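# Free extra slack on the one taut lead

## Task

Five leads run out from lettered ports, and exactly one of them is taut. Looking will not reveal which one, but handling the leads will. Each lead passes behind a clamp. The clamp only opens while the handle carrying the same letter as that lead's port is held raised. Raise only the matching handle, because raising any handle breaks its seal. Draw at least 3 cm of extra length of the taut lead out past its clamp, and that length must still be out after the robot lets go. No plug may come out of its port at any moment, even briefly. Nothing may depend on the robot holding it at the end. Finally open the grippers and move the arms away.

## Robot and tools

ROBOT. There are two 7-joint xArm7 arms, left_arm and right_arm, each with a two-finger parallel gripper. The names are only labels and say nothing about which side of an image an arm appears on. Base poses in the scene frame: left_arm at (+0.040, +0.319, 0) m with quat_wxyz (+0.998, 0, 0, -0.065); right_arm at (-0.048, -0.368, 0) m with quat_wxyz (+1.000, 0, 0, +0.021).

SCENE FRAME. The origin sits on the table surface midway between the arms. +z is up, +x points out across the table, and left_arm is on the +y side. All printed gripper poses and velocities use this frame.

ROW LAYOUT. Every command row has 16 plain numbers covering both arms, even when only one arm should move. The first 8 belong to left_arm and the next 8 to right_arm. Within each arm the order is: wrist pitch (joint6), waist (joint1), upper arm roll (joint3), forearm roll (joint5), wrist roll (joint7), shoulder (joint2), elbow (joint4), then gripper opening. Use this order only. The joint numbers are absolute target angles in radians, the same quantity printed under Joint positions. They are not offsets. Stated ranges: wrist pitch -1.693..3.142, waist -6.283..6.283, upper arm roll -6.283..6.283, forearm roll -6.283..6.283, wrist roll -6.283..6.283, shoulder -2.059..2.094, elbow -0.192..3.927. A true end can sit up to 0.010 rad either side of these values. A call is rejected if a target is more than 0.010 rad beyond a range end and also farther out than the joint's last reading. Targets past the true end are clipped, and the result then reports "joint sent to its limit". If that line is absent, it does not prove the joint has room left. The opening is a unitless value from -1 (closed) to +1 (fully open, a pad gap of 0.084 m).

TOOLS.
- execute_actions(actions): a list of actions, run in sequence. Each action is a table of at most 15 rows, and each row lasts one control step of 1/30 s. If a table has fewer than 15 rows, its final row is repeated to fill out 15 steps. An empty list changes nothing and just returns state and images.
- move(target, speed, blocking): target is one 16-number row of absolute angles as above. All joints of both arms follow paths that stay equally far along, so grippers tend to trace curves. speed is the top speed in rad/s of whichever joint has the longest way to go, 0.01 to 2, default 0.5. A path lasts between 0.5 and 10 s and is cut off at 10 s. The path ignores obstacles and the other arm. The finger values are applied right at the start. Faster motion into a contact hits harder, and aiming farther past a contact pushes harder. With blocking=false you get a result after 0.5 s while the motion continues. Until a result shows that motion has ended, further rows and moves are refused, so call wait or stop first.
- wait(seconds): 0 to 10 s. The arms keep their last command, and an ongoing move carries on.
- stop(): brakes a running move. Fast arms need more distance to stop. The fingers keep moving.
- zoom_image(camera, region): a closer view of part of a camera's latest image. region is [x0, y0, x1, y1] in pixels from the top-left, at most 504 by 504.
- read_manual(section): returns licence texts only, "licences".
- finished_scene(scene): pass the integer number of the current scene to end it, once the robot has held its last command. It cannot be undone, and the result reports success.

CAMERAS. cam_head_left, cam_head_right, cam_left_wrist and cam_right_wrist, each 896x504, returned in that order.

RESULTS. The state line gives each arm's end_effector_position (m), end_effector_quat_wxyz and velocities (m/s, rad/s). The printed position may be off, more so at long reach. Joint positions and Joint velocities list one block per arm in the row order above, ending with the measured pad gap in m. Joint targets shows what the joints are being driven toward at that moment, and this can drift without new commands. To hold a joint still, resend that value. grip_measured is the measured opening on the command scale. Runs of actions also list joint readings at some steps, and HELD marks steps where part of an arm's row was blocked. "joint command not followed" means a clearance check changed or blocked some joint targets, while the rest of the row still ran. A move adds a "move:" line. It gives the ending (done, off_target, moving, held, fault), then limits=held or limits=none, then each arm's joint farthest from its target. held means a check stopped that arm's last step. After limits=held, an arm may suddenly go faster than the requested speed.

MOTION LIMITS. Each step's target is kept within 0.623 rad of the measured angle. Joint targets rise at most 3.14 rad/s, taking 0.16 s to reach that speed. If a step would shift the gripper more than 70 mm, the targets for that step are scaled back. A move still unfinished when its action ends may stall, so send the remainder again.

GRIPPER. The fingers point along the gripper's +z axis and close along its y axis. end_effector_position is the point between closed pads, about 2 cm behind the tips. Closing pushes the tips about 10 mm farther along +z. To hold something, keep commanding an opening well below grip_measured; the lower you go, the firmer the squeeze. The limit is about 24 N per pad on items up to about 6 cm wide. Fast closing can press harder.

CAUTIONS. Never unplug any lead, and raise no handle except the one matching the taut lead. Keep the arms from striking or pressing on each other. Do not knock or drop anything off the table, and avoid slams and very hard pushes. Torque fault load limits in N m: waist 45, shoulder 45, upper arm roll 27, elbow 27, forearm roll 27, wrist pitch 18, wrist roll 18. Reaching one makes the arm back off, pause 10 s and drop the rest of the call; a held object's weight counts toward these limits. Holding loads heats the motors: a MOTOR HOT warning appears from 65 °C, and at 80 °C the arm is braked until it cools (OVER-TEMPERATURE FAULT). Loose objects may occasionally be nudged by outside pushes. The simulation keeps running while you compose a reply, with the arms holding their last command.

Each tool is called in YAML: its name, and indented under it one key for each argument.

## Session

execute_actions:
  actions: []

Scene clock: 0.00 s.
left_arm: end_effector_position=(+0.1315, +0.2405, +0.3164) grip_measured=+1.00 end_effector_quat_wxyz=(+0.348, +0.888, -0.220, -0.203) end_effector_velocity=(+0.000, -0.000, +0.000) end_effector_angular_velocity=(-0.001, -0.001, +0.001) | right_arm: end_effector_position=(+0.3499, -0.3509, +0.2485) grip_measured=+1.00 end_effector_quat_wxyz=(+0.000, +1.000, +0.024, -0.002) end_effector_velocity=(+0.000, -0.001, +0.000) end_effector_angular_velocity=(+0.001, -0.000, -0.003)
Joint names: [wrist pitch, waist, upper arm roll, forearm roll, wrist roll, shoulder, elbow]
Joint positions: left_arm=[ 1.923 -0.383  0.542 -0.283  0.128 -1.037  0.553  0.084] | right_arm=[ 1.171  0.003 -0.001 -0.001 -0.002 -0.251  0.915  0.084]
Joint velocities: left_arm=[-0.001  0.     0.    -0.001  0.001  0.     0.001 -0.   ] | right_arm=[ 0.    -0.001 -0.001  0.     0.    -0.     0.    -0.   ]
Joint targets: left_arm=[1.923 -0.383 0.542 -0.283 0.128 -1.037 0.553] | right_arm=[1.171 0.003 -0.001 -0.001 -0.002 -0.251 0.915]

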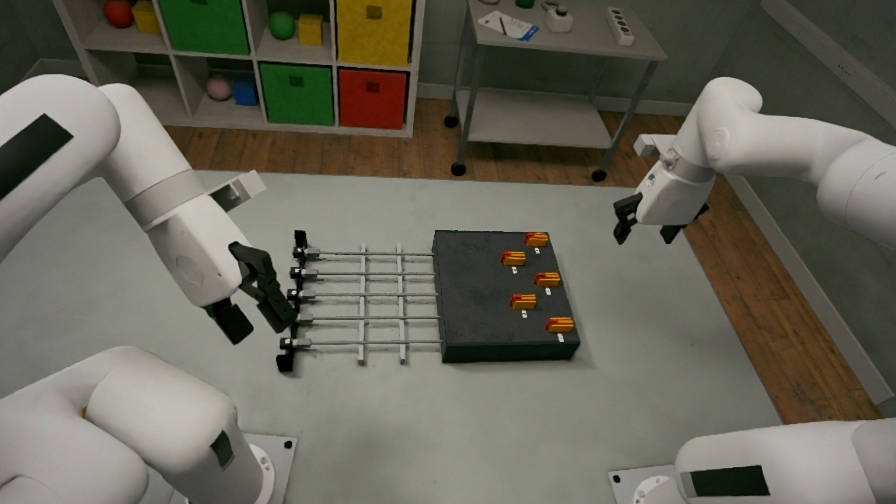

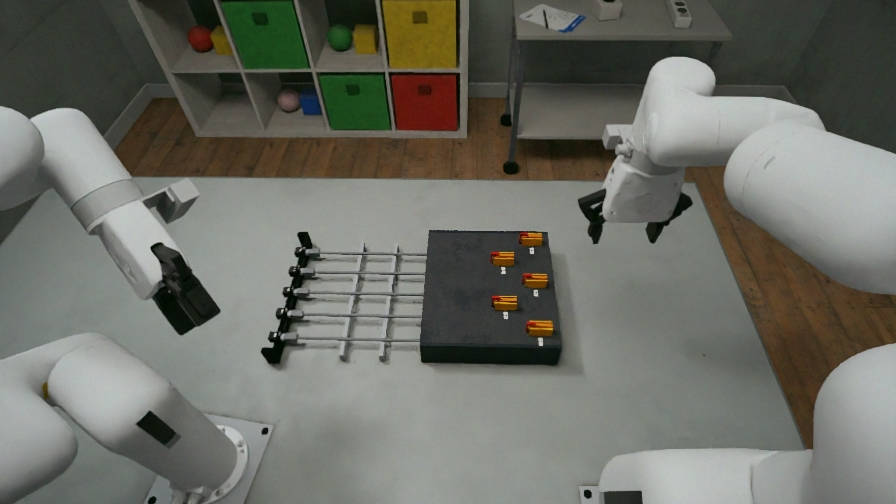

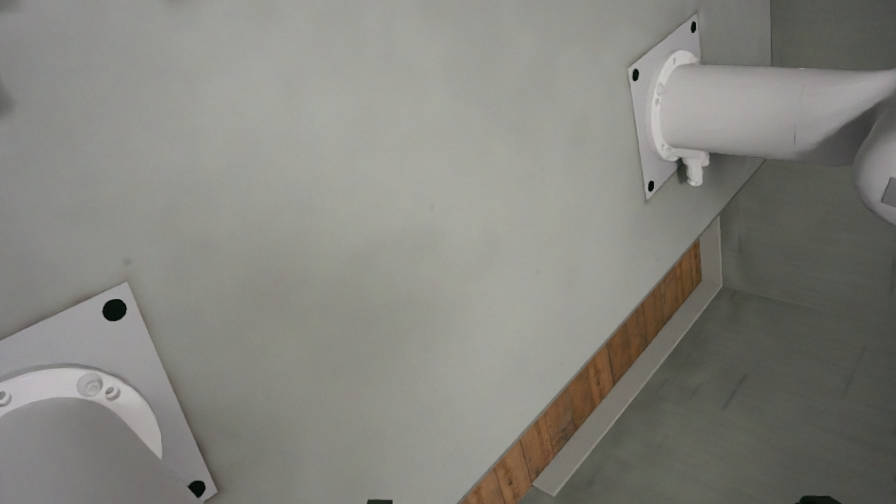

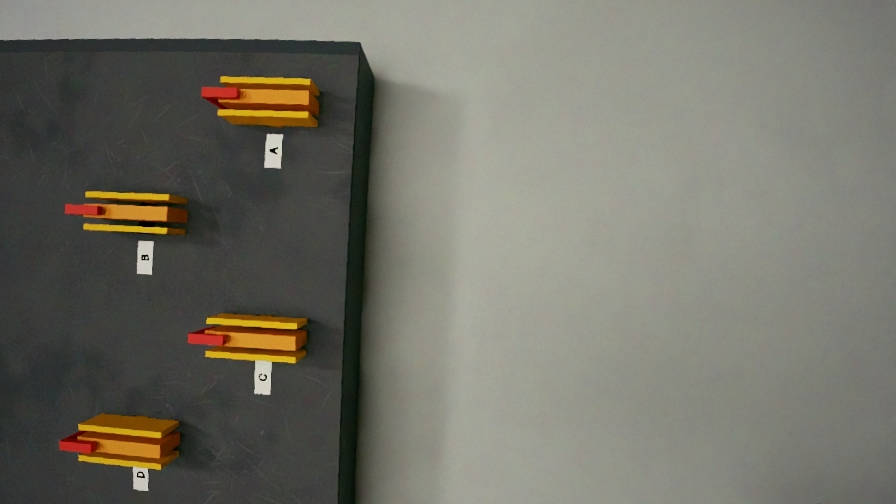

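move:
  target: [0.7,-0.6597,0,0,-2.355,-0.266,0.4339,-0.5,1.166,0.2,0,0,-1.323,-0.251,0.915,0]
  speed: 1.0

Scene clock: 8.13 s.
left_arm: end_effector_position=(+0.2720, +0.0854, +0.1000) grip_measured=-0.52 end_effector_quat_wxyz=(+0.000, +0.709, +0.705, -0.000) end_effector_velocity=(-0.000, -0.001, -0.000) end_effector_angular_velocity=(-0.000, -0.000, +0.001) | right_arm: end_effector_position=(+0.3397, -0.2727, +0.2487) grip_measured=-0.01 end_effector_quat_wxyz=(-0.000, +0.709, +0.705, +0.000) end_effector_velocity=(+0.000, +0.001, +0.001) end_effector_angular_velocity=(+0.002, -0.001, +0.002)
Joint names: [wrist pitch, waist, upper arm roll, forearm roll, wrist roll, shoulder, elbow]
Joint positions: left_arm=[ 0.7   -0.66   0.    -0.    -2.355 -0.266  0.434  0.021] | right_arm=[ 1.166  0.2   -0.    -0.    -1.323 -0.251  0.915  0.044]
Joint velocities: left_arm=[-0.001 -0.001 -0.001 -0.001 -0.003  0.001  0.001 -0.   ] | right_arm=[ 0.     0.001  0.     0.002 -0.001 -0.     0.001  0.   ]
Joint targets: left_arm=[0.700 -0.660 0.000 0.000 -2.355 -0.266 0.434] | right_arm=[1.166 0.200 0.000 0.000 -1.323 -0.251 0.915]
move: done; limits=none; left_arm: farthest joint: the waist, 0.000 radians from its target (0.277 radians at the start); right_arm: farthest joint: the waist, 0.000 radians from its target (0.197 radians at the start)

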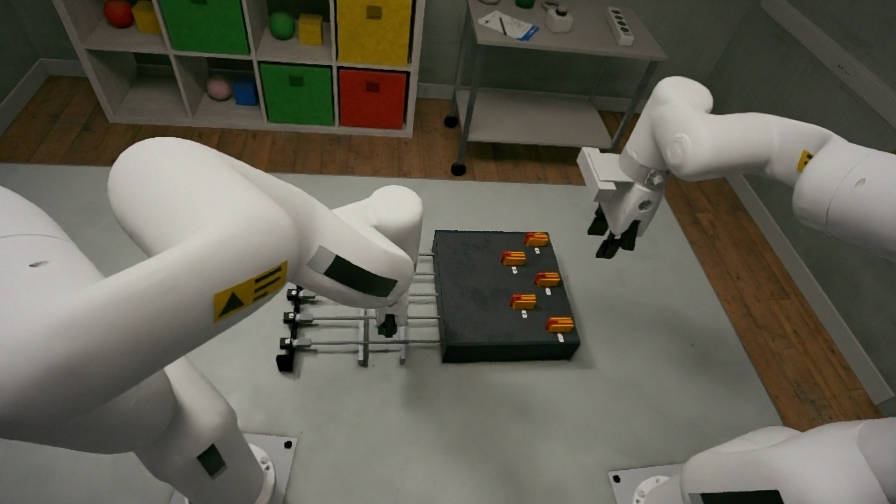

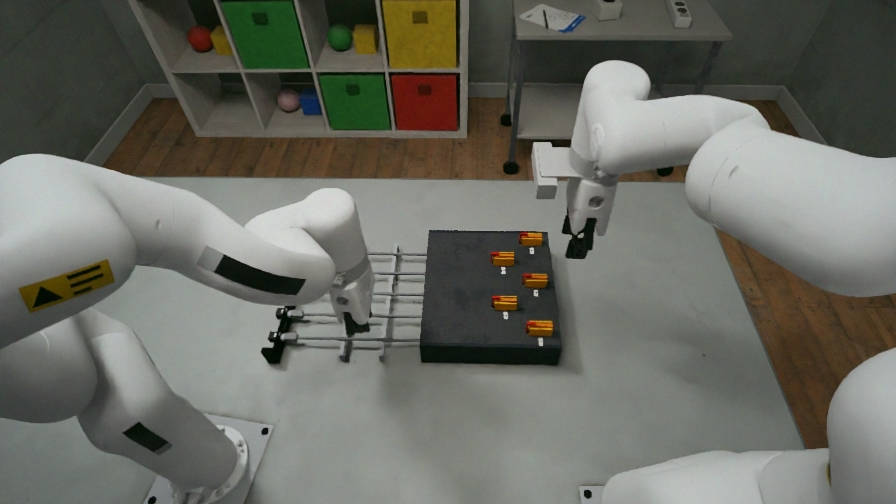

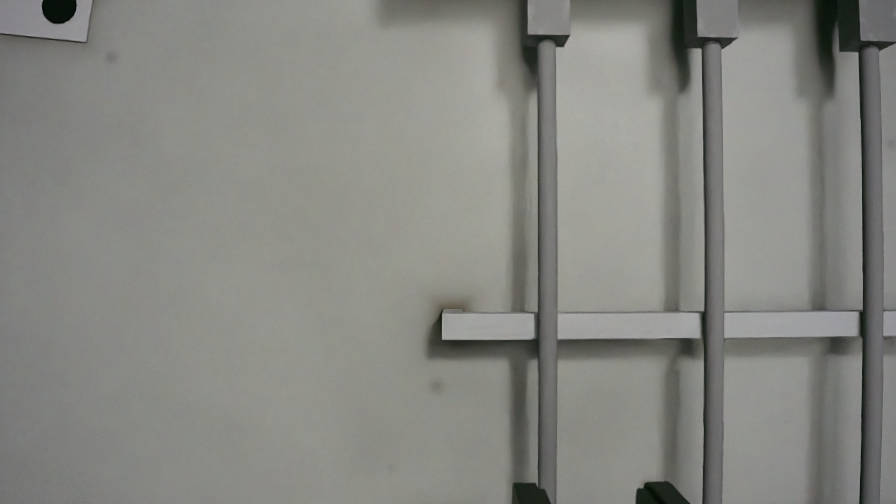

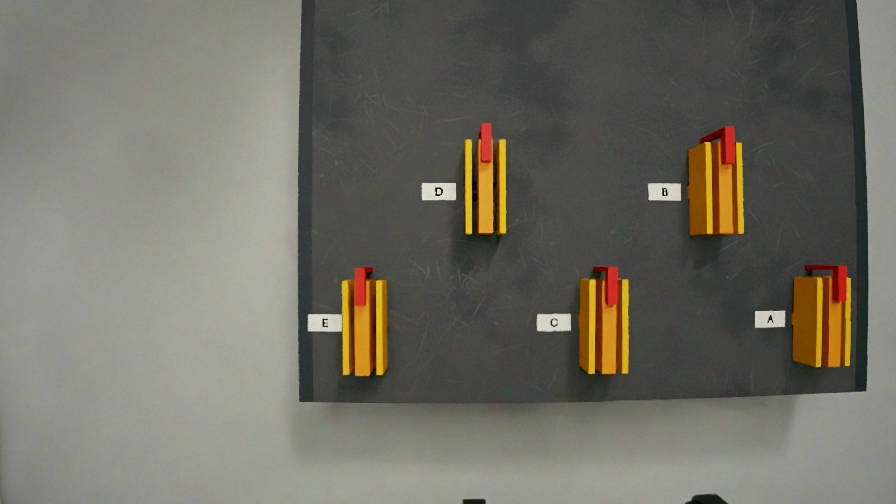

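execute_actions:
  actions:
    - [[0.592,-0.6618,0,0,-2.357,-0.186,0.406,-0.5,1.166,0.2,0,0,-1.323,-0.251,0.915,0]]
    - [[0.432,-0.6618,0,0,-2.357,-0.0458,0.3862,-0.5,1.166,0.2,0,0,-1.323,-0.251,0.915,0]]
    - [[0.432,-0.6618,0,0,-2.357,-0.0458,0.3862,-0.95,1.166,0.2,0,0,-1.323,-0.251,0.915,0]]
    - [[0.4297,-0.649,0,0,-2.344,-0.0581,0.3716,-0.95,1.166,0.2,0,0,-1.323,-0.251,0.915,0]]

Scene clock: 19.50 s.
left_arm: end_effector_position=(+0.2708, +0.0914, +0.0319) grip_measured=-0.88 end_effector_quat_wxyz=(-0.000, +0.709, +0.705, +0.000) end_effector_velocity=(+0.000, -0.000, +0.000) end_effector_angular_velocity=(-0.002, -0.001, -0.001) | right_arm: end_effector_position=(+0.3397, -0.2727, +0.2487) grip_measured=-0.01 end_effector_quat_wxyz=(-0.000, +0.709, +0.705, +0.000) end_effector_velocity=(-0.001, +0.000, -0.001) end_effector_angular_velocity=(+0.000, +0.002, +0.001)
Joint names: [wrist pitch, waist, upper arm roll, forearm roll, wrist roll, shoulder, elbow]
Joint positions: left_arm=[ 0.43  -0.649  0.    -0.    -2.344 -0.058  0.372  0.005] | right_arm=[ 1.166  0.2    0.    -0.    -1.323 -0.251  0.915  0.044]
Joint velocities: left_arm=[-0.001  0.001 -0.    -0.     0.001 -0.002 -0.     0.   ] | right_arm=[ 0.    -0.     0.001  0.001 -0.     0.    -0.001 -0.   ]
Joint targets: left_arm=[0.430 -0.649 0.000 0.000 -2.344 -0.058 0.372] | right_arm=[1.166 0.200 0.000 0.000 -1.323 -0.251 0.915]
Step readings (joint positions; steps 1 to 15: 1st action; 16 to 30: 2nd action; 31 to 45: 3rd action; 46 to 60: 4th action):
0: left_arm=[0.700 -0.660 0.000 -0.000 -2.355 -0.266 0.434] | right_arm=[1.166 0.200 0.000 -0.000 -1.323 -0.251 0.915]
1: left_arm=[0.700 -0.660 0.000 -0.000 -2.355 -0.266 0.434] | right_arm=[1.166 0.200 -0.000 -0.000 -1.323 -0.251 0.915]
2: left_arm=[0.695 -0.660 -0.000 0.000 -2.355 -0.263 0.433] | right_arm=[1.166 0.200 0.000 0.000 -1.323 -0.251 0.915]
4: left_arm=[0.658 -0.661 -0.000 0.000 -2.356 -0.238 0.426] | right_arm=[1.166 0.200 0.000 -0.000 -1.323 -0.251 0.915]
8: left_arm=[0.606 -0.662 0.000 -0.000 -2.357 -0.193 0.407] | right_arm=[1.166 0.200 -0.000 -0.000 -1.323 -0.251 0.915]
15: left_arm=[0.593 -0.662 -0.000 0.000 -2.357 -0.187 0.407] | right_arm=[1.166 0.200 -0.000 -0.000 -1.323 -0.251 0.915]
16: left_arm=[0.592 -0.662 -0.000 0.000 -2.357 -0.187 0.406] | right_arm=[1.166 0.200 0.000 0.000 -1.323 -0.251 0.915]
17: left_arm=[0.587 -0.662 -0.000 0.000 -2.357 -0.183 0.406] | right_arm=[1.166 0.200 0.000 -0.000 -1.323 -0.251 0.915]
19: left_arm=[0.543 -0.662 -0.000 0.000 -2.357 -0.149 0.403] | right_arm=[1.166 0.200 0.000 -0.000 -1.323 -0.251 0.915]
23: left_arm=[0.457 -0.662 0.000 -0.000 -2.357 -0.063 0.386] | right_arm=[1.166 0.200 0.000 -0.000 -1.323 -0.251 0.915]
30: left_arm=[0.433 -0.662 -0.000 0.000 -2.357 -0.048 0.387] | right_arm=[1.166 0.200 0.000 -0.000 -1.323 -0.251 0.915]
31: left_arm=[0.433 -0.662 -0.000 0.000 -2.357 -0.047 0.387] | right_arm=[1.166 0.200 -0.000 -0.000 -1.323 -0.251 0.915]
32: left_arm=[0.433 -0.662 -0.000 0.000 -2.357 -0.047 0.387] | right_arm=[1.166 0.200 0.000 0.000 -1.323 -0.251 0.915]
34: left_arm=[0.432 -0.662 -0.000 -0.000 -2.357 -0.047 0.386] | right_arm=[1.166 0.200 -0.000 -0.000 -1.323 -0.251 0.915]
38: left_arm=[0.432 -0.662 -0.000 -0.000 -2.357 -0.046 0.386] | right_arm=[1.166 0.200 0.000 0.000 -1.323 -0.251 0.915]
45: left_arm=[0.432 -0.662 -0.000 -0.000 -2.357 -0.046 0.386] | right_arm=[1.166 0.200 -0.000 0.000 -1.323 -0.251 0.915]
46: left_arm=[0.432 -0.662 -0.000 -0.000 -2.357 -0.046 0.386] | right_arm=[1.166 0.200 0.000 -0.000 -1.323 -0.251 0.915]
47: left_arm=[0.431 -0.660 -0.001 -0.000 -2.355 -0.047 0.385] | right_arm=[1.166 0.200 0.000 0.000 -1.323 -0.251 0.915]
49: left_arm=[0.429 -0.656 -0.002 -0.000 -2.350 -0.053 0.381] | right_arm=[1.166 0.200 0.000 -0.000 -1.323 -0.251 0.915]
53: left_arm=[0.430 -0.650 0.000 -0.000 -2.345 -0.057 0.373] | right_arm=[1.166 0.200 0.000 -0.000 -1.323 -0.251 0.915]
60: Joint positions above

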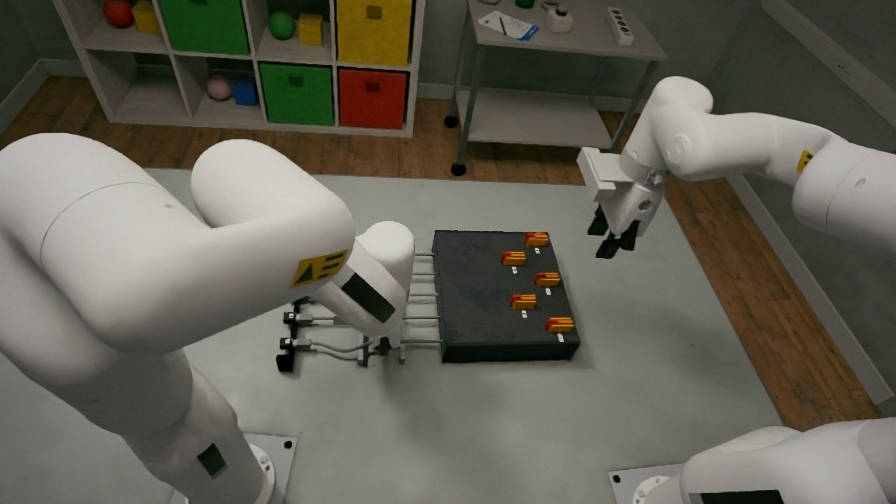

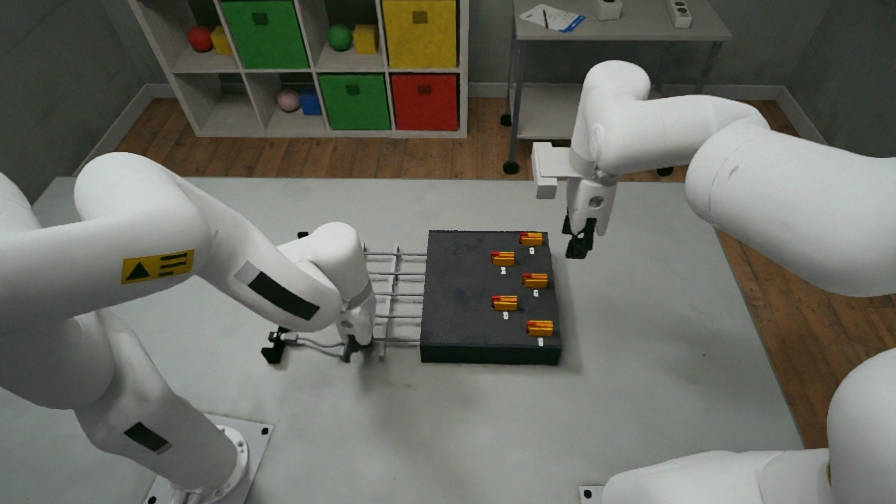

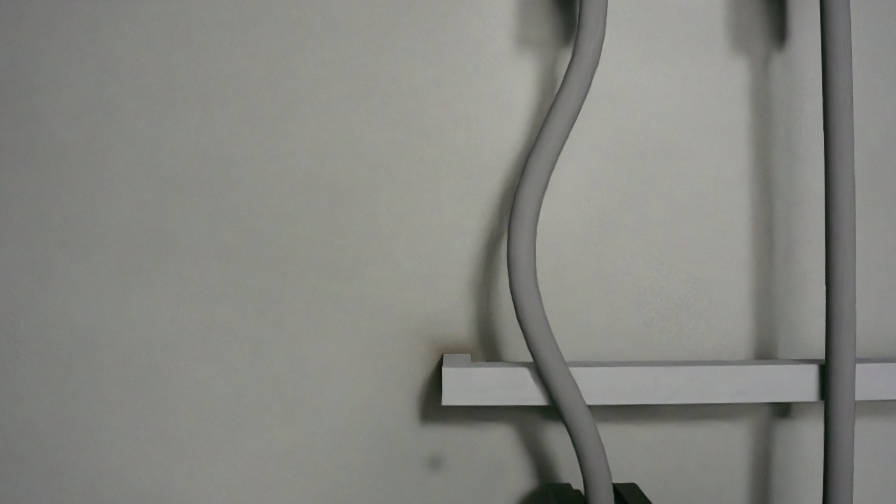

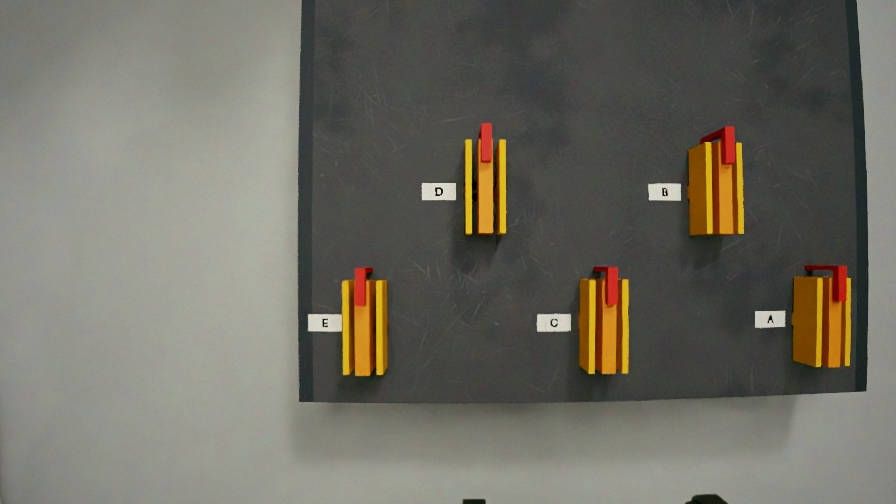

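execute_actions:
  actions:
    - [[0.4297,-0.649,0,0,-2.344,-0.0581,0.3716,-0.5,1.166,0.2,0,0,-1.323,-0.251,0.915,0]]
    - [[0.622,-0.6618,0,0,-2.357,-0.21,0.412,-0.5,1.166,0.2,0,0,-1.323,-0.251,0.915,0]]
    - [[0.602,-0.5609,0,0,-2.256,-0.065,0.537,-0.5,1.166,0.2,0,0,-1.323,-0.251,0.915,0]]
    - [[0.4586,-0.5609,0,0,-2.256,0.0604,0.519,-0.5,1.166,0.2,0,0,-1.323,-0.251,0.915,0]]
    - [[0.4586,-0.5609,0,0,-2.256,0.0604,0.519,-0.95,1.166,0.2,0,0,-1.323,-0.251,0.915,0]]
    - [[0.4554,-0.5483,0,0,-2.243,0.0502,0.5056,-0.95,1.166,0.2,0,0,-1.323,-0.251,0.915,0]]

Scene clock: 30.90 s.
left_arm: end_effector_position=(+0.3228, +0.0913, +0.0320) grip_measured=-0.88 end_effector_quat_wxyz=(+0.000, +0.709, +0.705, +0.000) end_effector_velocity=(-0.001, +0.001, -0.001) end_effector_angular_velocity=(+0.001, +0.002, +0.001) | right_arm: end_effector_position=(+0.3397, -0.2727, +0.2487) grip_measured=-0.01 end_effector_quat_wxyz=(-0.000, +0.709, +0.705, +0.000) end_effector_velocity=(-0.001, +0.000, -0.001) end_effector_angular_velocity=(-0.001, +0.001, +0.001)
Joint names: [wrist pitch, waist, upper arm roll, forearm roll, wrist roll, shoulder, elbow]
Joint positions: left_arm=[ 0.455 -0.548 -0.     0.    -2.243  0.05   0.506  0.005] | right_arm=[ 1.166  0.2    0.     0.    -1.323 -0.251  0.915  0.044]
Joint velocities: left_arm=[-0.     0.001  0.    -0.     0.001 -0.001 -0.003  0.   ] | right_arm=[ 0.     0.001 -0.    -0.001  0.    -0.    -0.002 -0.   ]
Joint targets: left_arm=[0.455 -0.548 0.000 0.000 -2.243 0.050 0.506] | right_arm=[1.166 0.200 0.000 0.000 -1.323 -0.251 0.915]
Step readings (joint positions; steps 1 to 15: 1st action; 16 to 30: 2nd action; 31 to 45: 3rd action; 46 to 60: 4th action; 61 to 75: 5th action; 76 to 90: 6th action):
0: left_arm=[0.430 -0.649 0.000 0.000 -2.344 -0.058 0.372] | right_arm=[1.166 0.200 0.000 0.000 -1.323 -0.251 0.915]
1: left_arm=[0.430 -0.649 0.000 0.000 -2.344 -0.058 0.372] | right_arm=[1.166 0.200 0.000 -0.000 -1.323 -0.251 0.915]
2: left_arm=[0.430 -0.649 0.000 0.000 -2.344 -0.058 0.371] | right_arm=[1.166 0.200 -0.000 0.000 -1.323 -0.251 0.915]
4: left_arm=[0.431 -0.649 0.001 0.000 -2.344 -0.058 0.370] | right_arm=[1.166 0.200 0.000 -0.000 -1.323 -0.251 0.915]
8: left_arm=[0.430 -0.649 0.000 0.000 -2.344 -0.058 0.371] | right_arm=[1.166 0.200 0.000 0.000 -1.323 -0.251 0.915]
15: left_arm=[0.430 -0.649 0.000 0.000 -2.344 -0.058 0.371] | right_arm=[1.166 0.200 0.000 -0.000 -1.323 -0.251 0.915]
16: left_arm=[0.430 -0.649 0.000 0.000 -2.344 -0.058 0.372] | right_arm=[1.166 0.200 0.000 -0.000 -1.323 -0.251 0.915]
17: left_arm=[0.435 -0.649 0.000 0.000 -2.344 -0.061 0.372] | right_arm=[1.166 0.200 0.000 -0.000 -1.323 -0.251 0.915]
19: left_arm=[0.481 -0.652 0.001 -0.000 -2.347 -0.093 0.379] | right_arm=[1.166 0.200 0.000 -0.000 -1.323 -0.251 0.915]
23: left_arm=[0.589 -0.660 -0.001 0.000 -2.355 -0.189 0.410] | right_arm=[1.166 0.200 -0.000 -0.000 -1.323 -0.251 0.915]
30: left_arm=[0.620 -0.662 0.000 -0.000 -2.357 -0.208 0.411] | right_arm=[1.166 0.200 0.000 0.000 -1.323 -0.251 0.915]
31: left_arm=[0.621 -0.662 0.000 -0.000 -2.357 -0.208 0.411] | right_arm=[1.166 0.200 0.000 -0.000 -1.323 -0.251 0.915]
32: left_arm=[0.620 -0.659 -0.001 0.000 -2.353 -0.205 0.415] | right_arm=[1.166 0.200 0.000 0.000 -1.323 -0.251 0.915]
34: left_arm=[0.615 -0.631 -0.003 0.000 -2.324 -0.166 0.449] | right_arm=[1.166 0.200 0.000 0.000 -1.323 -0.251 0.915]
38: left_arm=[0.604 -0.572 0.003 -0.000 -2.270 -0.082 0.522] | right_arm=[1.166 0.200 0.000 0.000 -1.323 -0.251 0.915]
45: left_arm=[0.602 -0.562 -0.001 0.000 -2.257 -0.066 0.536] | right_arm=[1.166 0.200 0.000 -0.000 -1.323 -0.251 0.915]
46: left_arm=[0.602 -0.562 -0.000 0.000 -2.257 -0.066 0.536] | right_arm=[1.166 0.200 0.000 0.000 -1.323 -0.251 0.915]
47: left_arm=[0.597 -0.562 -0.000 0.000 -2.256 -0.063 0.536] | right_arm=[1.166 0.200 -0.000 0.000 -1.323 -0.251 0.915]
49: left_arm=[0.555 -0.561 -0.000 0.000 -2.256 -0.029 0.533] | right_arm=[1.166 0.200 -0.000 0.000 -1.323 -0.251 0.915]
53: left_arm=[0.480 -0.561 0.000 -0.000 -2.256 0.047 0.518] | right_arm=[1.166 0.200 0.000 -0.000 -1.323 -0.251 0.915]
60: left_arm=[0.460 -0.561 -0.000 0.000 -2.256 0.059 0.520] | right_arm=[1.166 0.200 0.000 0.000 -1.323 -0.251 0.915]
61: left_arm=[0.459 -0.561 -0.000 0.000 -2.256 0.059 0.520] | right_arm=[1.166 0.200 0.000 -0.000 -1.323 -0.251 0.915]
62: left_arm=[0.459 -0.561 -0.000 0.000 -2.256 0.059 0.519] | right_arm=[1.166 0.200 -0.000 -0.000 -1.323 -0.251 0.915]
64: left_arm=[0.459 -0.561 -0.000 -0.000 -2.256 0.060 0.519] | right_arm=[1.166 0.200 0.000 -0.000 -1.323 -0.251 0.915]
68: left_arm=[0.459 -0.561 -0.000 -0.000 -2.256 0.060 0.519] | right_arm=[1.166 0.200 0.000 -0.000 -1.323 -0.251 0.915]
75: left_arm=[0.458 -0.561 -0.000 -0.000 -2.256 0.060 0.519] | right_arm=[1.166 0.200 -0.000 -0.000 -1.323 -0.251 0.915]
76: left_arm=[0.458 -0.561 -0.000 -0.000 -2.256 0.060 0.519] | right_arm=[1.166 0.200 -0.000 0.000 -1.323 -0.251 0.915]
77: left_arm=[0.458 -0.559 -0.001 -0.000 -2.254 0.059 0.518] | right_arm=[1.166 0.200 0.000 -0.000 -1.323 -0.251 0.915]
79: left_arm=[0.455 -0.555 -0.002 -0.000 -2.249 0.054 0.514] | right_arm=[1.166 0.200 0.000 -0.000 -1.323 -0.251 0.915]
83: left_arm=[0.455 -0.549 -0.000 -0.000 -2.244 0.051 0.507] | right_arm=[1.166 0.200 -0.000 -0.000 -1.323 -0.251 0.915]
90: Joint positions above

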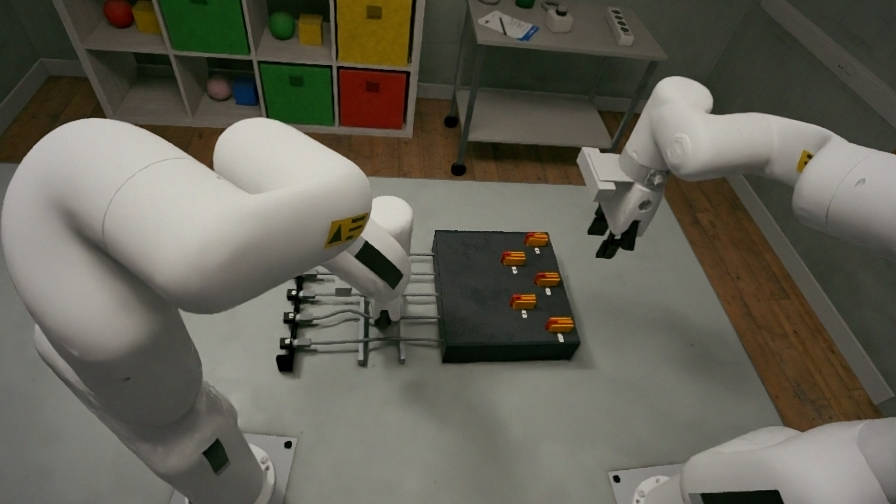

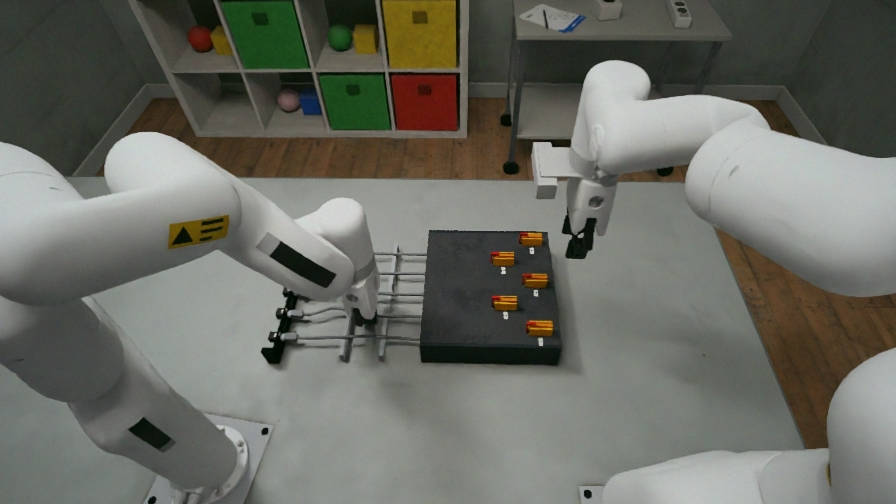

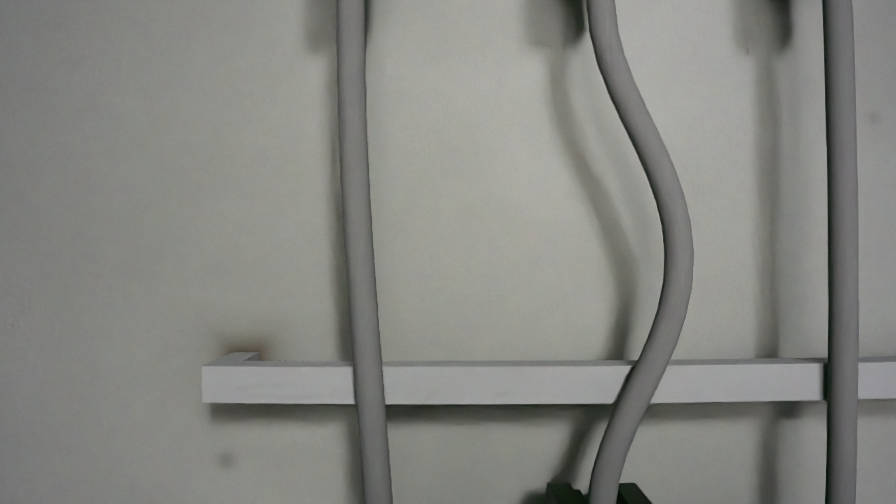

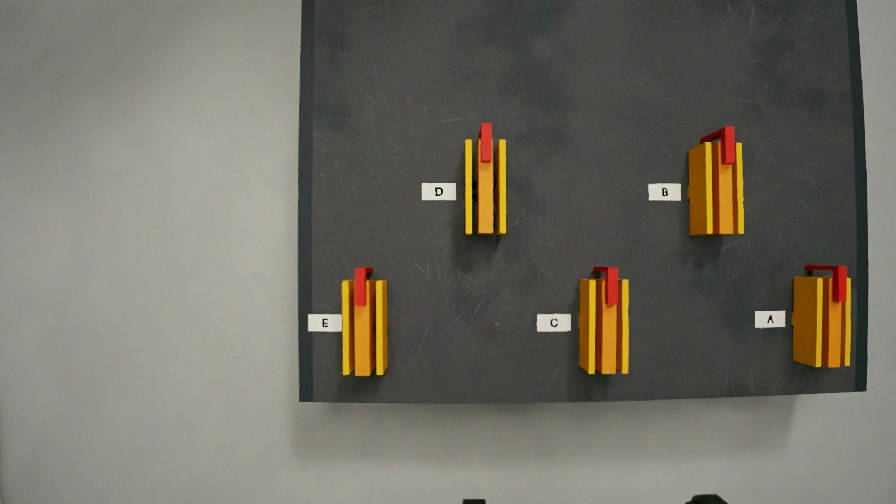

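execute_actions:
  actions:
    - [[0.4554,-0.5483,0,0,-2.243,0.0502,0.5056,-0.5,1.166,0.2,0,0,-1.323,-0.251,0.915,0]]
    - [[0.625,-0.5609,0,0,-2.256,-0.085,0.54,-0.5,1.166,0.2,0,0,-1.323,-0.251,0.915,0]]
    - [[0.627,-0.4787,0,0,-2.174,0.058,0.685,-0.5,1.166,0.2,0,0,-1.323,-0.251,0.915,0]]
    - [[0.4998,-0.4787,0,0,-2.174,0.1691,0.6689,-0.5,1.166,0.2,0,0,-1.323,-0.251,0.915,0]]
    - [[0.4998,-0.4787,0,0,-2.174,0.1691,0.6689,-0.95,1.166,0.2,0,0,-1.323,-0.251,0.915,0]]
    - [[0.496,-0.4667,0,0,-2.162,0.1604,0.6564,-0.95,1.166,0.2,0,0,-1.323,-0.251,0.915,0]]

Scene clock: 44.50 s.
left_arm: end_effector_position=(+0.3755, +0.0912, +0.0321) grip_measured=-0.88 end_effector_quat_wxyz=(+0.000, +0.709, +0.705, +0.000) end_effector_velocity=(+0.000, +0.001, -0.000) end_effector_angular_velocity=(+0.000, -0.000, +0.000) | right_arm: end_effector_position=(+0.3397, -0.2727, +0.2487) grip_measured=-0.01 end_effector_quat_wxyz=(-0.000, +0.709, +0.705, +0.000) end_effector_velocity=(+0.001, +0.000, +0.001) end_effector_angular_velocity=(+0.001, -0.001, -0.001)
Joint names: [wrist pitch, waist, upper arm roll, forearm roll, wrist roll, shoulder, elbow]
Joint positions: left_arm=[ 0.496 -0.467 -0.     0.    -2.162  0.16   0.657  0.005] | right_arm=[ 1.166  0.2    0.     0.    -1.323 -0.251  0.915  0.044]
Joint velocities: left_arm=[-0.001  0.001  0.001  0.001  0.001  0.    -0.     0.   ] | right_arm=[-0.001  0.    -0.001  0.001 -0.     0.     0.001 -0.   ]
Joint targets: left_arm=[0.496 -0.467 0.000 0.000 -2.162 0.160 0.656] | right_arm=[1.166 0.200 0.000 0.000 -1.323 -0.251 0.915]
Step readings (joint positions; steps 1 to 15: 1st action; 16 to 30: 2nd action; 31 to 45: 3rd action; 46 to 60: 4th action; 61 to 75: 5th action; 76 to 90: 6th action):
0: left_arm=[0.455 -0.548 -0.000 -0.000 -2.243 0.050 0.506] | right_arm=[1.166 0.200 0.000 0.000 -1.323 -0.251 0.915]
1: left_arm=[0.455 -0.548 0.000 0.000 -2.243 0.050 0.506] | right_arm=[1.166 0.200 0.000 0.000 -1.323 -0.251 0.915]
2: left_arm=[0.456 -0.548 0.001 0.000 -2.243 0.050 0.505] | right_arm=[1.166 0.200 0.000 -0.000 -1.323 -0.251 0.915]
4: left_arm=[0.456 -0.548 0.001 0.000 -2.243 0.051 0.504] | right_arm=[1.166 0.200 -0.000 -0.000 -1.323 -0.251 0.915]
8: left_arm=[0.456 -0.548 0.001 0.000 -2.243 0.050 0.505] | right_arm=[1.166 0.200 0.000 0.000 -1.323 -0.251 0.915]
15: left_arm=[0.456 -0.548 0.000 0.000 -2.243 0.050 0.505] | right_arm=[1.166 0.200 0.000 -0.000 -1.323 -0.251 0.915]
16: left_arm=[0.456 -0.548 0.000 0.000 -2.243 0.050 0.506] | right_arm=[1.166 0.200 0.000 -0.000 -1.323 -0.251 0.915]
17: left_arm=[0.461 -0.549 0.000 0.000 -2.243 0.047 0.506] | right_arm=[1.166 0.200 -0.000 0.000 -1.323 -0.251 0.915]
19: left_arm=[0.505 -0.551 0.001 -0.000 -2.247 0.016 0.512] | right_arm=[1.166 0.200 0.000 0.000 -1.323 -0.251 0.915]
23: left_arm=[0.598 -0.559 -0.001 0.000 -2.254 -0.069 0.539] | right_arm=[1.166 0.200 0.000 -0.000 -1.323 -0.251 0.915]
30: left_arm=[0.624 -0.561 0.000 -0.000 -2.256 -0.083 0.539] | right_arm=[1.166 0.200 -0.000 -0.000 -1.323 -0.251 0.915]
31: left_arm=[0.624 -0.561 0.000 -0.000 -2.256 -0.083 0.539] | right_arm=[1.166 0.200 0.000 -0.000 -1.323 -0.251 0.915]
32: left_arm=[0.625 -0.558 -0.001 -0.000 -2.253 -0.080 0.543] | right_arm=[1.166 0.200 -0.000 0.000 -1.323 -0.251 0.915]
34: left_arm=[0.626 -0.536 -0.003 0.000 -2.229 -0.041 0.583] | right_arm=[1.166 0.200 0.000 -0.000 -1.323 -0.251 0.915]
38: left_arm=[0.626 -0.488 0.004 -0.000 -2.185 0.041 0.667] | right_arm=[1.166 0.200 0.000 0.000 -1.323 -0.251 0.915]
45: left_arm=[0.627 -0.480 -0.001 0.000 -2.175 0.057 0.683] | right_arm=[1.166 0.200 -0.000 -0.000 -1.323 -0.251 0.915]
46: left_arm=[0.627 -0.480 -0.001 0.000 -2.174 0.057 0.684] | right_arm=[1.166 0.200 -0.000 0.000 -1.323 -0.251 0.915]
47: left_arm=[0.622 -0.479 -0.000 0.000 -2.174 0.060 0.684] | right_arm=[1.166 0.200 0.000 0.000 -1.323 -0.251 0.915]
49: left_arm=[0.582 -0.479 -0.000 0.000 -2.174 0.092 0.682] | right_arm=[1.166 0.200 0.000 -0.000 -1.323 -0.251 0.915]
53: left_arm=[0.518 -0.479 0.000 -0.000 -2.174 0.159 0.667] | right_arm=[1.166 0.200 0.000 0.000 -1.323 -0.251 0.915]
60: left_arm=[0.501 -0.479 -0.000 0.000 -2.174 0.168 0.670] | right_arm=[1.166 0.200 0.000 -0.000 -1.323 -0.251 0.915]
61: left_arm=[0.500 -0.479 -0.000 0.000 -2.174 0.168 0.669] | right_arm=[1.166 0.200 0.000 -0.000 -1.323 -0.251 0.915]
62: left_arm=[0.500 -0.479 -0.000 0.000 -2.174 0.168 0.669] | right_arm=[1.166 0.200 0.000 0.000 -1.323 -0.251 0.915]
64: left_arm=[0.500 -0.479 -0.000 -0.000 -2.174 0.168 0.669] | right_arm=[1.166 0.200 0.000 -0.000 -1.323 -0.251 0.915]
68: left_arm=[0.500 -0.479 -0.000 -0.000 -2.174 0.169 0.669] | right_arm=[1.166 0.200 0.000 -0.000 -1.323 -0.251 0.915]
75: left_arm=[0.500 -0.479 -0.000 -0.000 -2.174 0.169 0.669] | right_arm=[1.166 0.200 0.000 -0.000 -1.323 -0.251 0.915]
76: left_arm=[0.500 -0.479 -0.000 -0.000 -2.174 0.169 0.669] | right_arm=[1.166 0.200 0.000 0.000 -1.323 -0.251 0.915]
77: left_arm=[0.499 -0.477 -0.001 -0.000 -2.172 0.168 0.668] | right_arm=[1.166 0.200 0.000 0.000 -1.323 -0.251 0.915]
79: left_arm=[0.496 -0.473 -0.003 -0.000 -2.167 0.164 0.664] | right_arm=[1.166 0.200 0.000 0.000 -1.323 -0.251 0.915]
83: left_arm=[0.496 -0.468 -0.000 -0.000 -2.163 0.161 0.658] | right_arm=[1.166 0.200 -0.000 0.000 -1.323 -0.251 0.915]
90: Joint positions above

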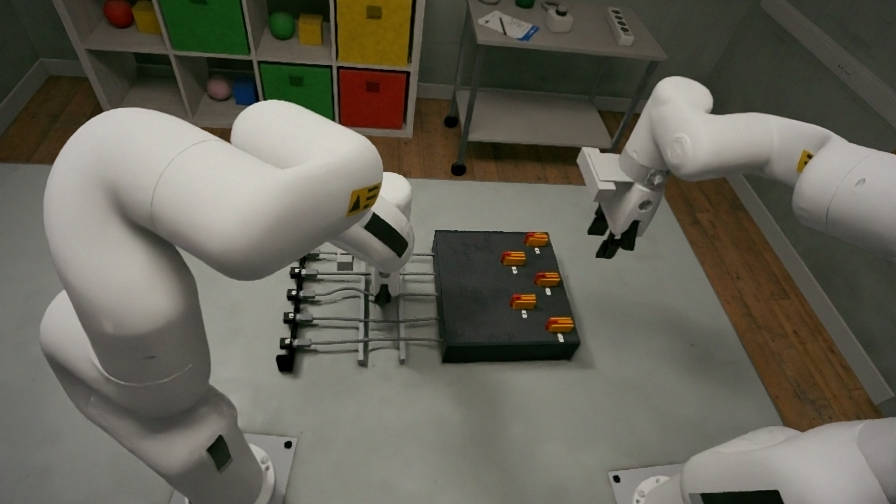

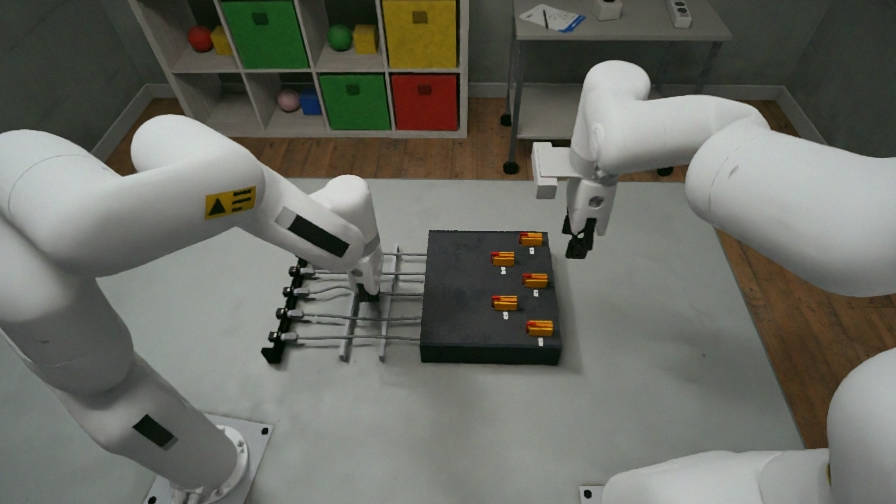

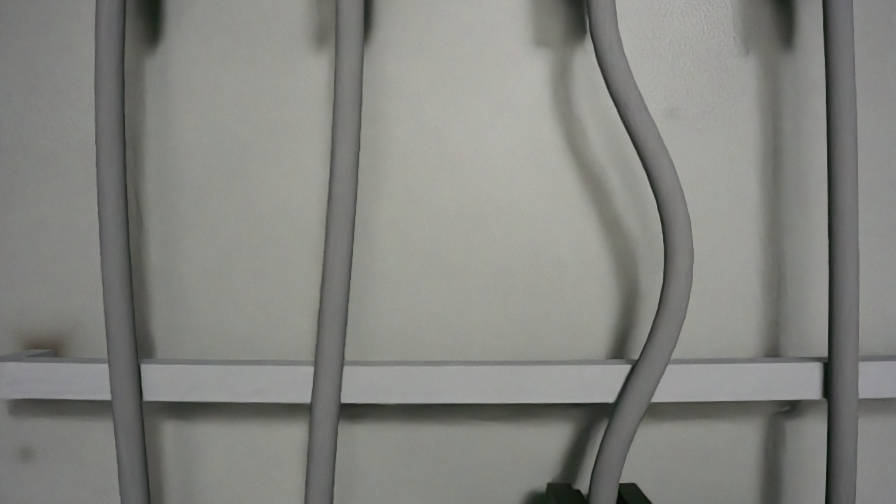

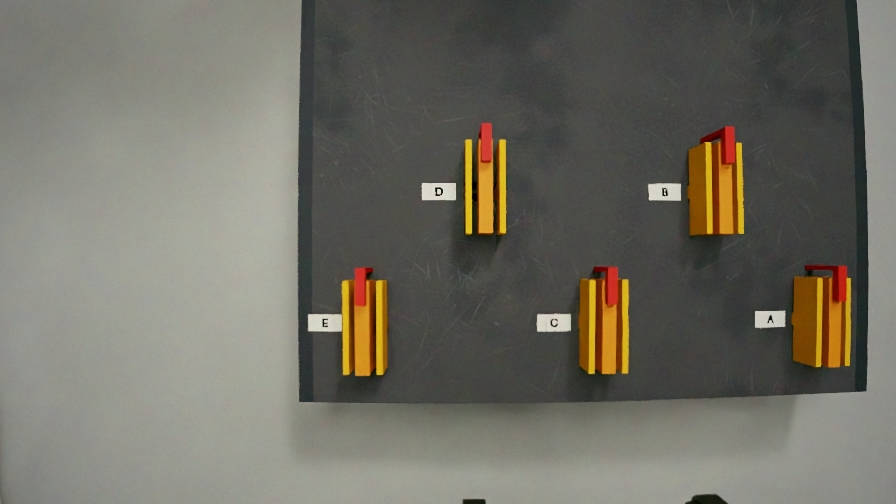

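execute_actions:
  actions:
    - [[0.496,-0.4667,0,0,-2.162,0.1604,0.6564,-0.5,1.12,0.23,0,0,-1.29,-0.155,0.965,0]]
    - [[0.648,-0.4787,0,0,-2.174,0.04,0.688,-0.5,1.075,0.26,0,0,-1.26,-0.06,1.015,0]]
    - [[0.6665,-0.4122,0,0,-2.107,0.182,0.8485,-0.5,1.03,0.29,0,0,-1.23,0.035,1.065,0]]
    - [[0.5536,-0.4122,0,0,-2.107,0.2799,0.8335,-0.5,0.985,0.32,0,0,-1.2,0.13,1.115,0]]
    - [[0.5536,-0.4122,0,0,-2.107,0.2799,0.8335,-0.95,0.94,0.3486,0,0,-1.174,0.2249,1.1649,0]]
    - [[0.5494,-0.4009,0,0,-2.096,0.2722,0.8216,-0.95,0.94,0.3486,0,0,-1.174,0.2249,1.1649,0]]

Scene clock: 57.30 s.
left_arm: end_effector_position=(+0.4281, +0.0887, +0.0328) grip_measured=-0.88 end_effector_quat_wxyz=(+0.002, +0.710, +0.704, -0.000) end_effector_velocity=(+0.000, +0.004, -0.001) end_effector_angular_velocity=(+0.004, +0.003, +0.006) | right_arm: end_effector_position=(+0.4279, -0.1724, +0.1500) grip_measured=-0.01 end_effector_quat_wxyz=(+0.000, +0.709, +0.705, +0.000) end_effector_velocity=(-0.000, -0.000, -0.000) end_effector_angular_velocity=(-0.001, +0.000, +0.000)
Joint names: [wrist pitch, waist, upper arm roll, forearm roll, wrist roll, shoulder, elbow]
Joint positions: left_arm=[ 0.548 -0.403 -0.003 -0.    -2.096  0.272  0.823  0.005] | right_arm=[ 0.94   0.349 -0.    -0.    -1.174  0.225  1.165  0.044]
Joint velocities: left_arm=[ 0.001  0.003  0.004  0.001  0.     0.    -0.003  0.   ] | right_arm=[-0.     0.     0.    -0.     0.     0.    -0.001  0.   ]
Joint targets: left_arm=[0.549 -0.401 0.000 0.000 -2.096 0.272 0.822] | right_arm=[0.940 0.349 0.000 0.000 -1.174 0.225 1.165]
Step readings (joint positions; steps 1 to 15: 1st action; 16 to 30: 2nd action; 31 to 45: 3rd action; 46 to 60: 4th action; 61 to 75: 5th action; 76 to 90: 6th action):
0: left_arm=[0.496 -0.467 -0.000 -0.000 -2.162 0.160 0.656] | right_arm=[1.166 0.200 0.000 -0.000 -1.323 -0.251 0.915]
1: left_arm=[0.496 -0.467 0.000 0.000 -2.162 0.160 0.656] | right_arm=[1.166 0.200 -0.000 -0.000 -1.323 -0.251 0.915]
2: left_arm=[0.496 -0.467 0.001 0.000 -2.162 0.160 0.656] | right_arm=[1.164 0.201 -0.000 -0.000 -1.321 -0.248 0.917]
4: left_arm=[0.497 -0.466 0.002 0.000 -2.162 0.161 0.655] | right_arm=[1.147 0.211 -0.002 -0.000 -1.310 -0.215 0.937]
8: left_arm=[0.497 -0.466 0.001 0.000 -2.162 0.161 0.656] | right_arm=[1.126 0.227 0.002 0.000 -1.294 -0.163 0.958]
15: left_arm=[0.496 -0.467 0.000 0.000 -2.162 0.160 0.656] | right_arm=[1.120 0.230 -0.000 -0.000 -1.290 -0.156 0.965]
16: left_arm=[0.496 -0.467 0.000 0.000 -2.162 0.160 0.656] | right_arm=[1.120 0.230 -0.000 -0.000 -1.290 -0.156 0.965]
17: left_arm=[0.501 -0.467 0.000 0.000 -2.162 0.158 0.657] | right_arm=[1.118 0.231 -0.001 -0.000 -1.289 -0.152 0.967]
19: left_arm=[0.544 -0.470 0.001 -0.000 -2.166 0.128 0.662] | right_arm=[1.102 0.241 -0.002 -0.000 -1.278 -0.120 0.987]
23: left_arm=[0.625 -0.477 -0.001 0.000 -2.172 0.052 0.688] | right_arm=[1.081 0.257 0.002 0.000 -1.264 -0.068 1.007]
30: left_arm=[0.647 -0.479 0.000 -0.000 -2.174 0.042 0.687] | right_arm=[1.075 0.260 -0.000 -0.000 -1.260 -0.061 1.015]
31: left_arm=[0.647 -0.478 0.000 -0.000 -2.174 0.042 0.687] | right_arm=[1.075 0.260 -0.000 -0.000 -1.260 -0.061 1.015]
32: left_arm=[0.648 -0.477 -0.001 -0.000 -2.171 0.045 0.691] | right_arm=[1.073 0.261 -0.001 -0.000 -1.258 -0.057 1.017]
34: left_arm=[0.654 -0.460 -0.003 -0.000 -2.153 0.080 0.733] | right_arm=[1.057 0.271 -0.002 -0.000 -1.248 -0.025 1.037]
38: left_arm=[0.663 -0.419 0.004 -0.000 -2.117 0.164 0.827] | right_arm=[1.036 0.288 0.002 0.000 -1.234 0.027 1.057]
45: left_arm=[0.666 -0.413 -0.001 0.000 -2.108 0.180 0.847] | right_arm=[1.030 0.290 -0.000 -0.000 -1.230 0.034 1.065]
46: left_arm=[0.666 -0.413 -0.001 0.000 -2.107 0.181 0.847] | right_arm=[1.030 0.290 -0.000 -0.000 -1.230 0.034 1.065]
47: left_arm=[0.661 -0.413 -0.001 0.000 -2.107 0.184 0.847] | right_arm=[1.028 0.291 -0.001 -0.000 -1.228 0.038 1.067]
49: left_arm=[0.623 -0.413 -0.000 0.000 -2.107 0.213 0.846] | right_arm=[1.011 0.301 -0.002 -0.000 -1.218 0.069 1.087]
53: left_arm=[0.569 -0.412 0.000 -0.000 -2.107 0.272 0.831] | right_arm=[0.991 0.318 0.002 0.000 -1.204 0.122 1.107]
60: left_arm=[0.554 -0.412 -0.000 0.000 -2.107 0.278 0.834] | right_arm=[0.985 0.320 -0.000 -0.000 -1.200 0.129 1.115]
61: left_arm=[0.554 -0.412 -0.000 0.000 -2.107 0.279 0.834] | right_arm=[0.985 0.320 -0.000 -0.000 -1.200 0.129 1.115]
62: left_arm=[0.554 -0.412 -0.000 0.000 -2.107 0.279 0.834] | right_arm=[0.983 0.321 -0.001 -0.000 -1.199 0.133 1.117]
64: left_arm=[0.554 -0.412 -0.000 -0.000 -2.107 0.279 0.834] | right_arm=[0.966 0.330 -0.002 -0.000 -1.189 0.164 1.137]
68: left_arm=[0.554 -0.412 -0.000 -0.000 -2.107 0.280 0.834] | right_arm=[0.946 0.347 0.002 0.000 -1.177 0.218 1.157]
75: left_arm=[0.554 -0.412 -0.000 -0.000 -2.107 0.280 0.834] | right_arm=[0.940 0.348 -0.001 -0.000 -1.174 0.223 1.165]
76: left_arm=[0.553 -0.412 -0.000 -0.000 -2.107 0.280 0.834] | right_arm=[0.940 0.348 -0.000 -0.000 -1.174 0.224 1.165]
77: left_arm=[0.553 -0.411 -0.001 -0.000 -2.105 0.279 0.832] | right_arm=[0.940 0.348 -0.000 -0.000 -1.174 0.224 1.165]
79: left_arm=[0.550 -0.407 -0.003 -0.000 -2.101 0.275 0.828] | right_arm=[0.940 0.348 -0.000 -0.000 -1.174 0.224 1.165]
83: left_arm=[0.548 -0.404 -0.004 -0.001 -2.097 0.272 0.825] | right_arm=[0.940 0.349 -0.000 -0.000 -1.174 0.225 1.165]
90: Joint positions above

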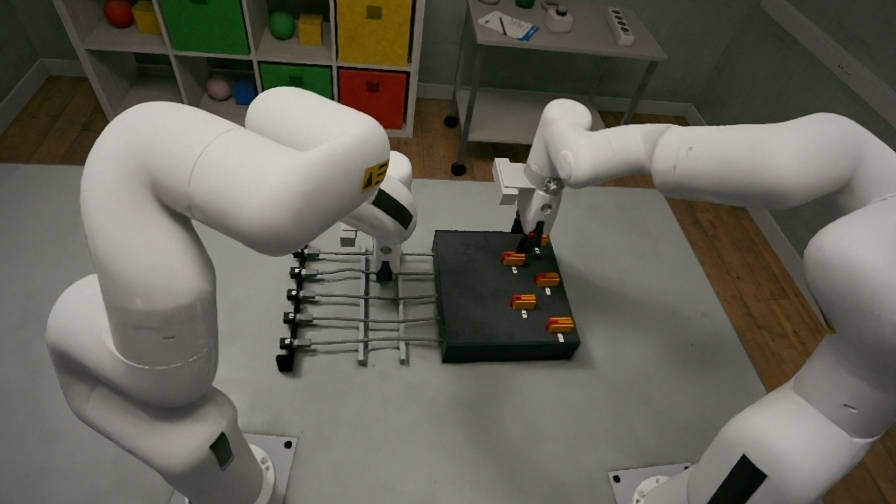

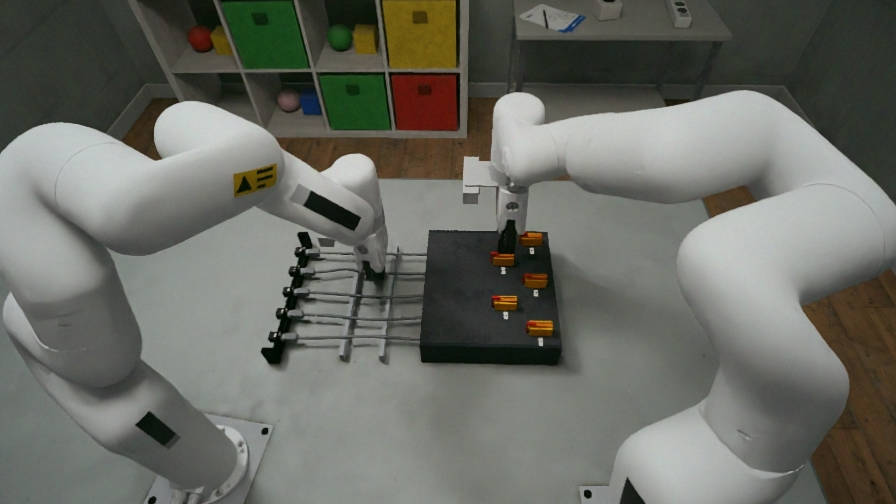

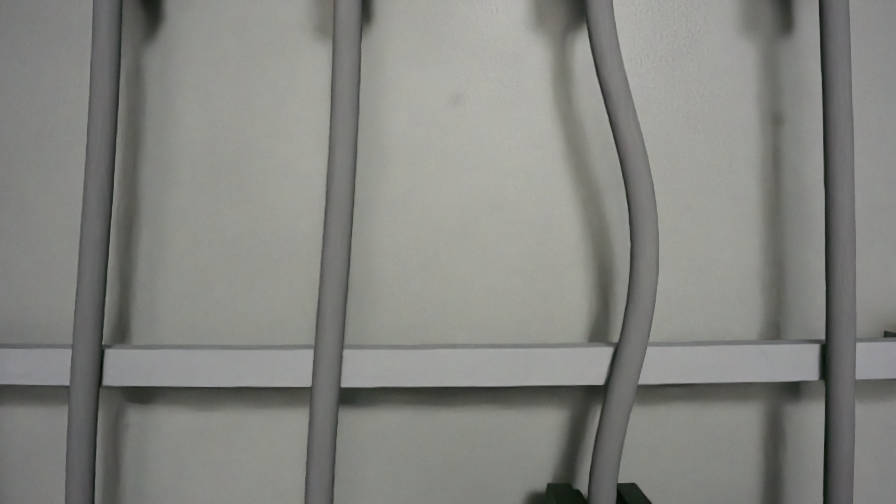

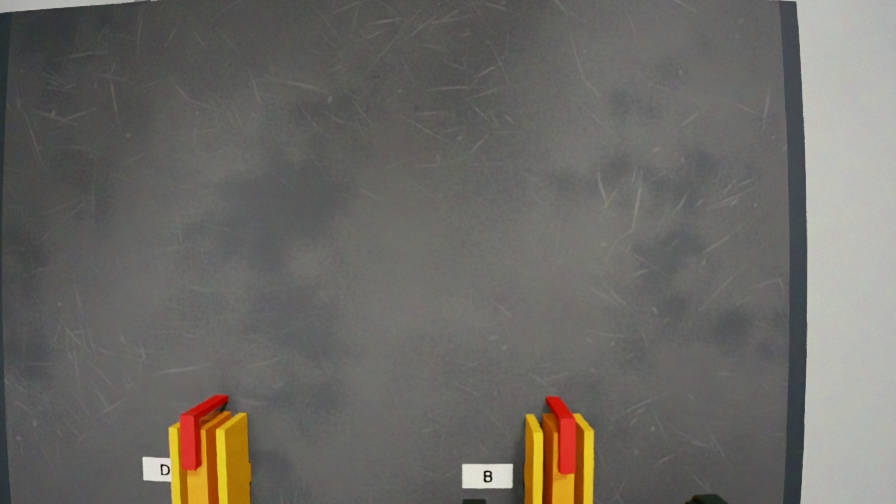

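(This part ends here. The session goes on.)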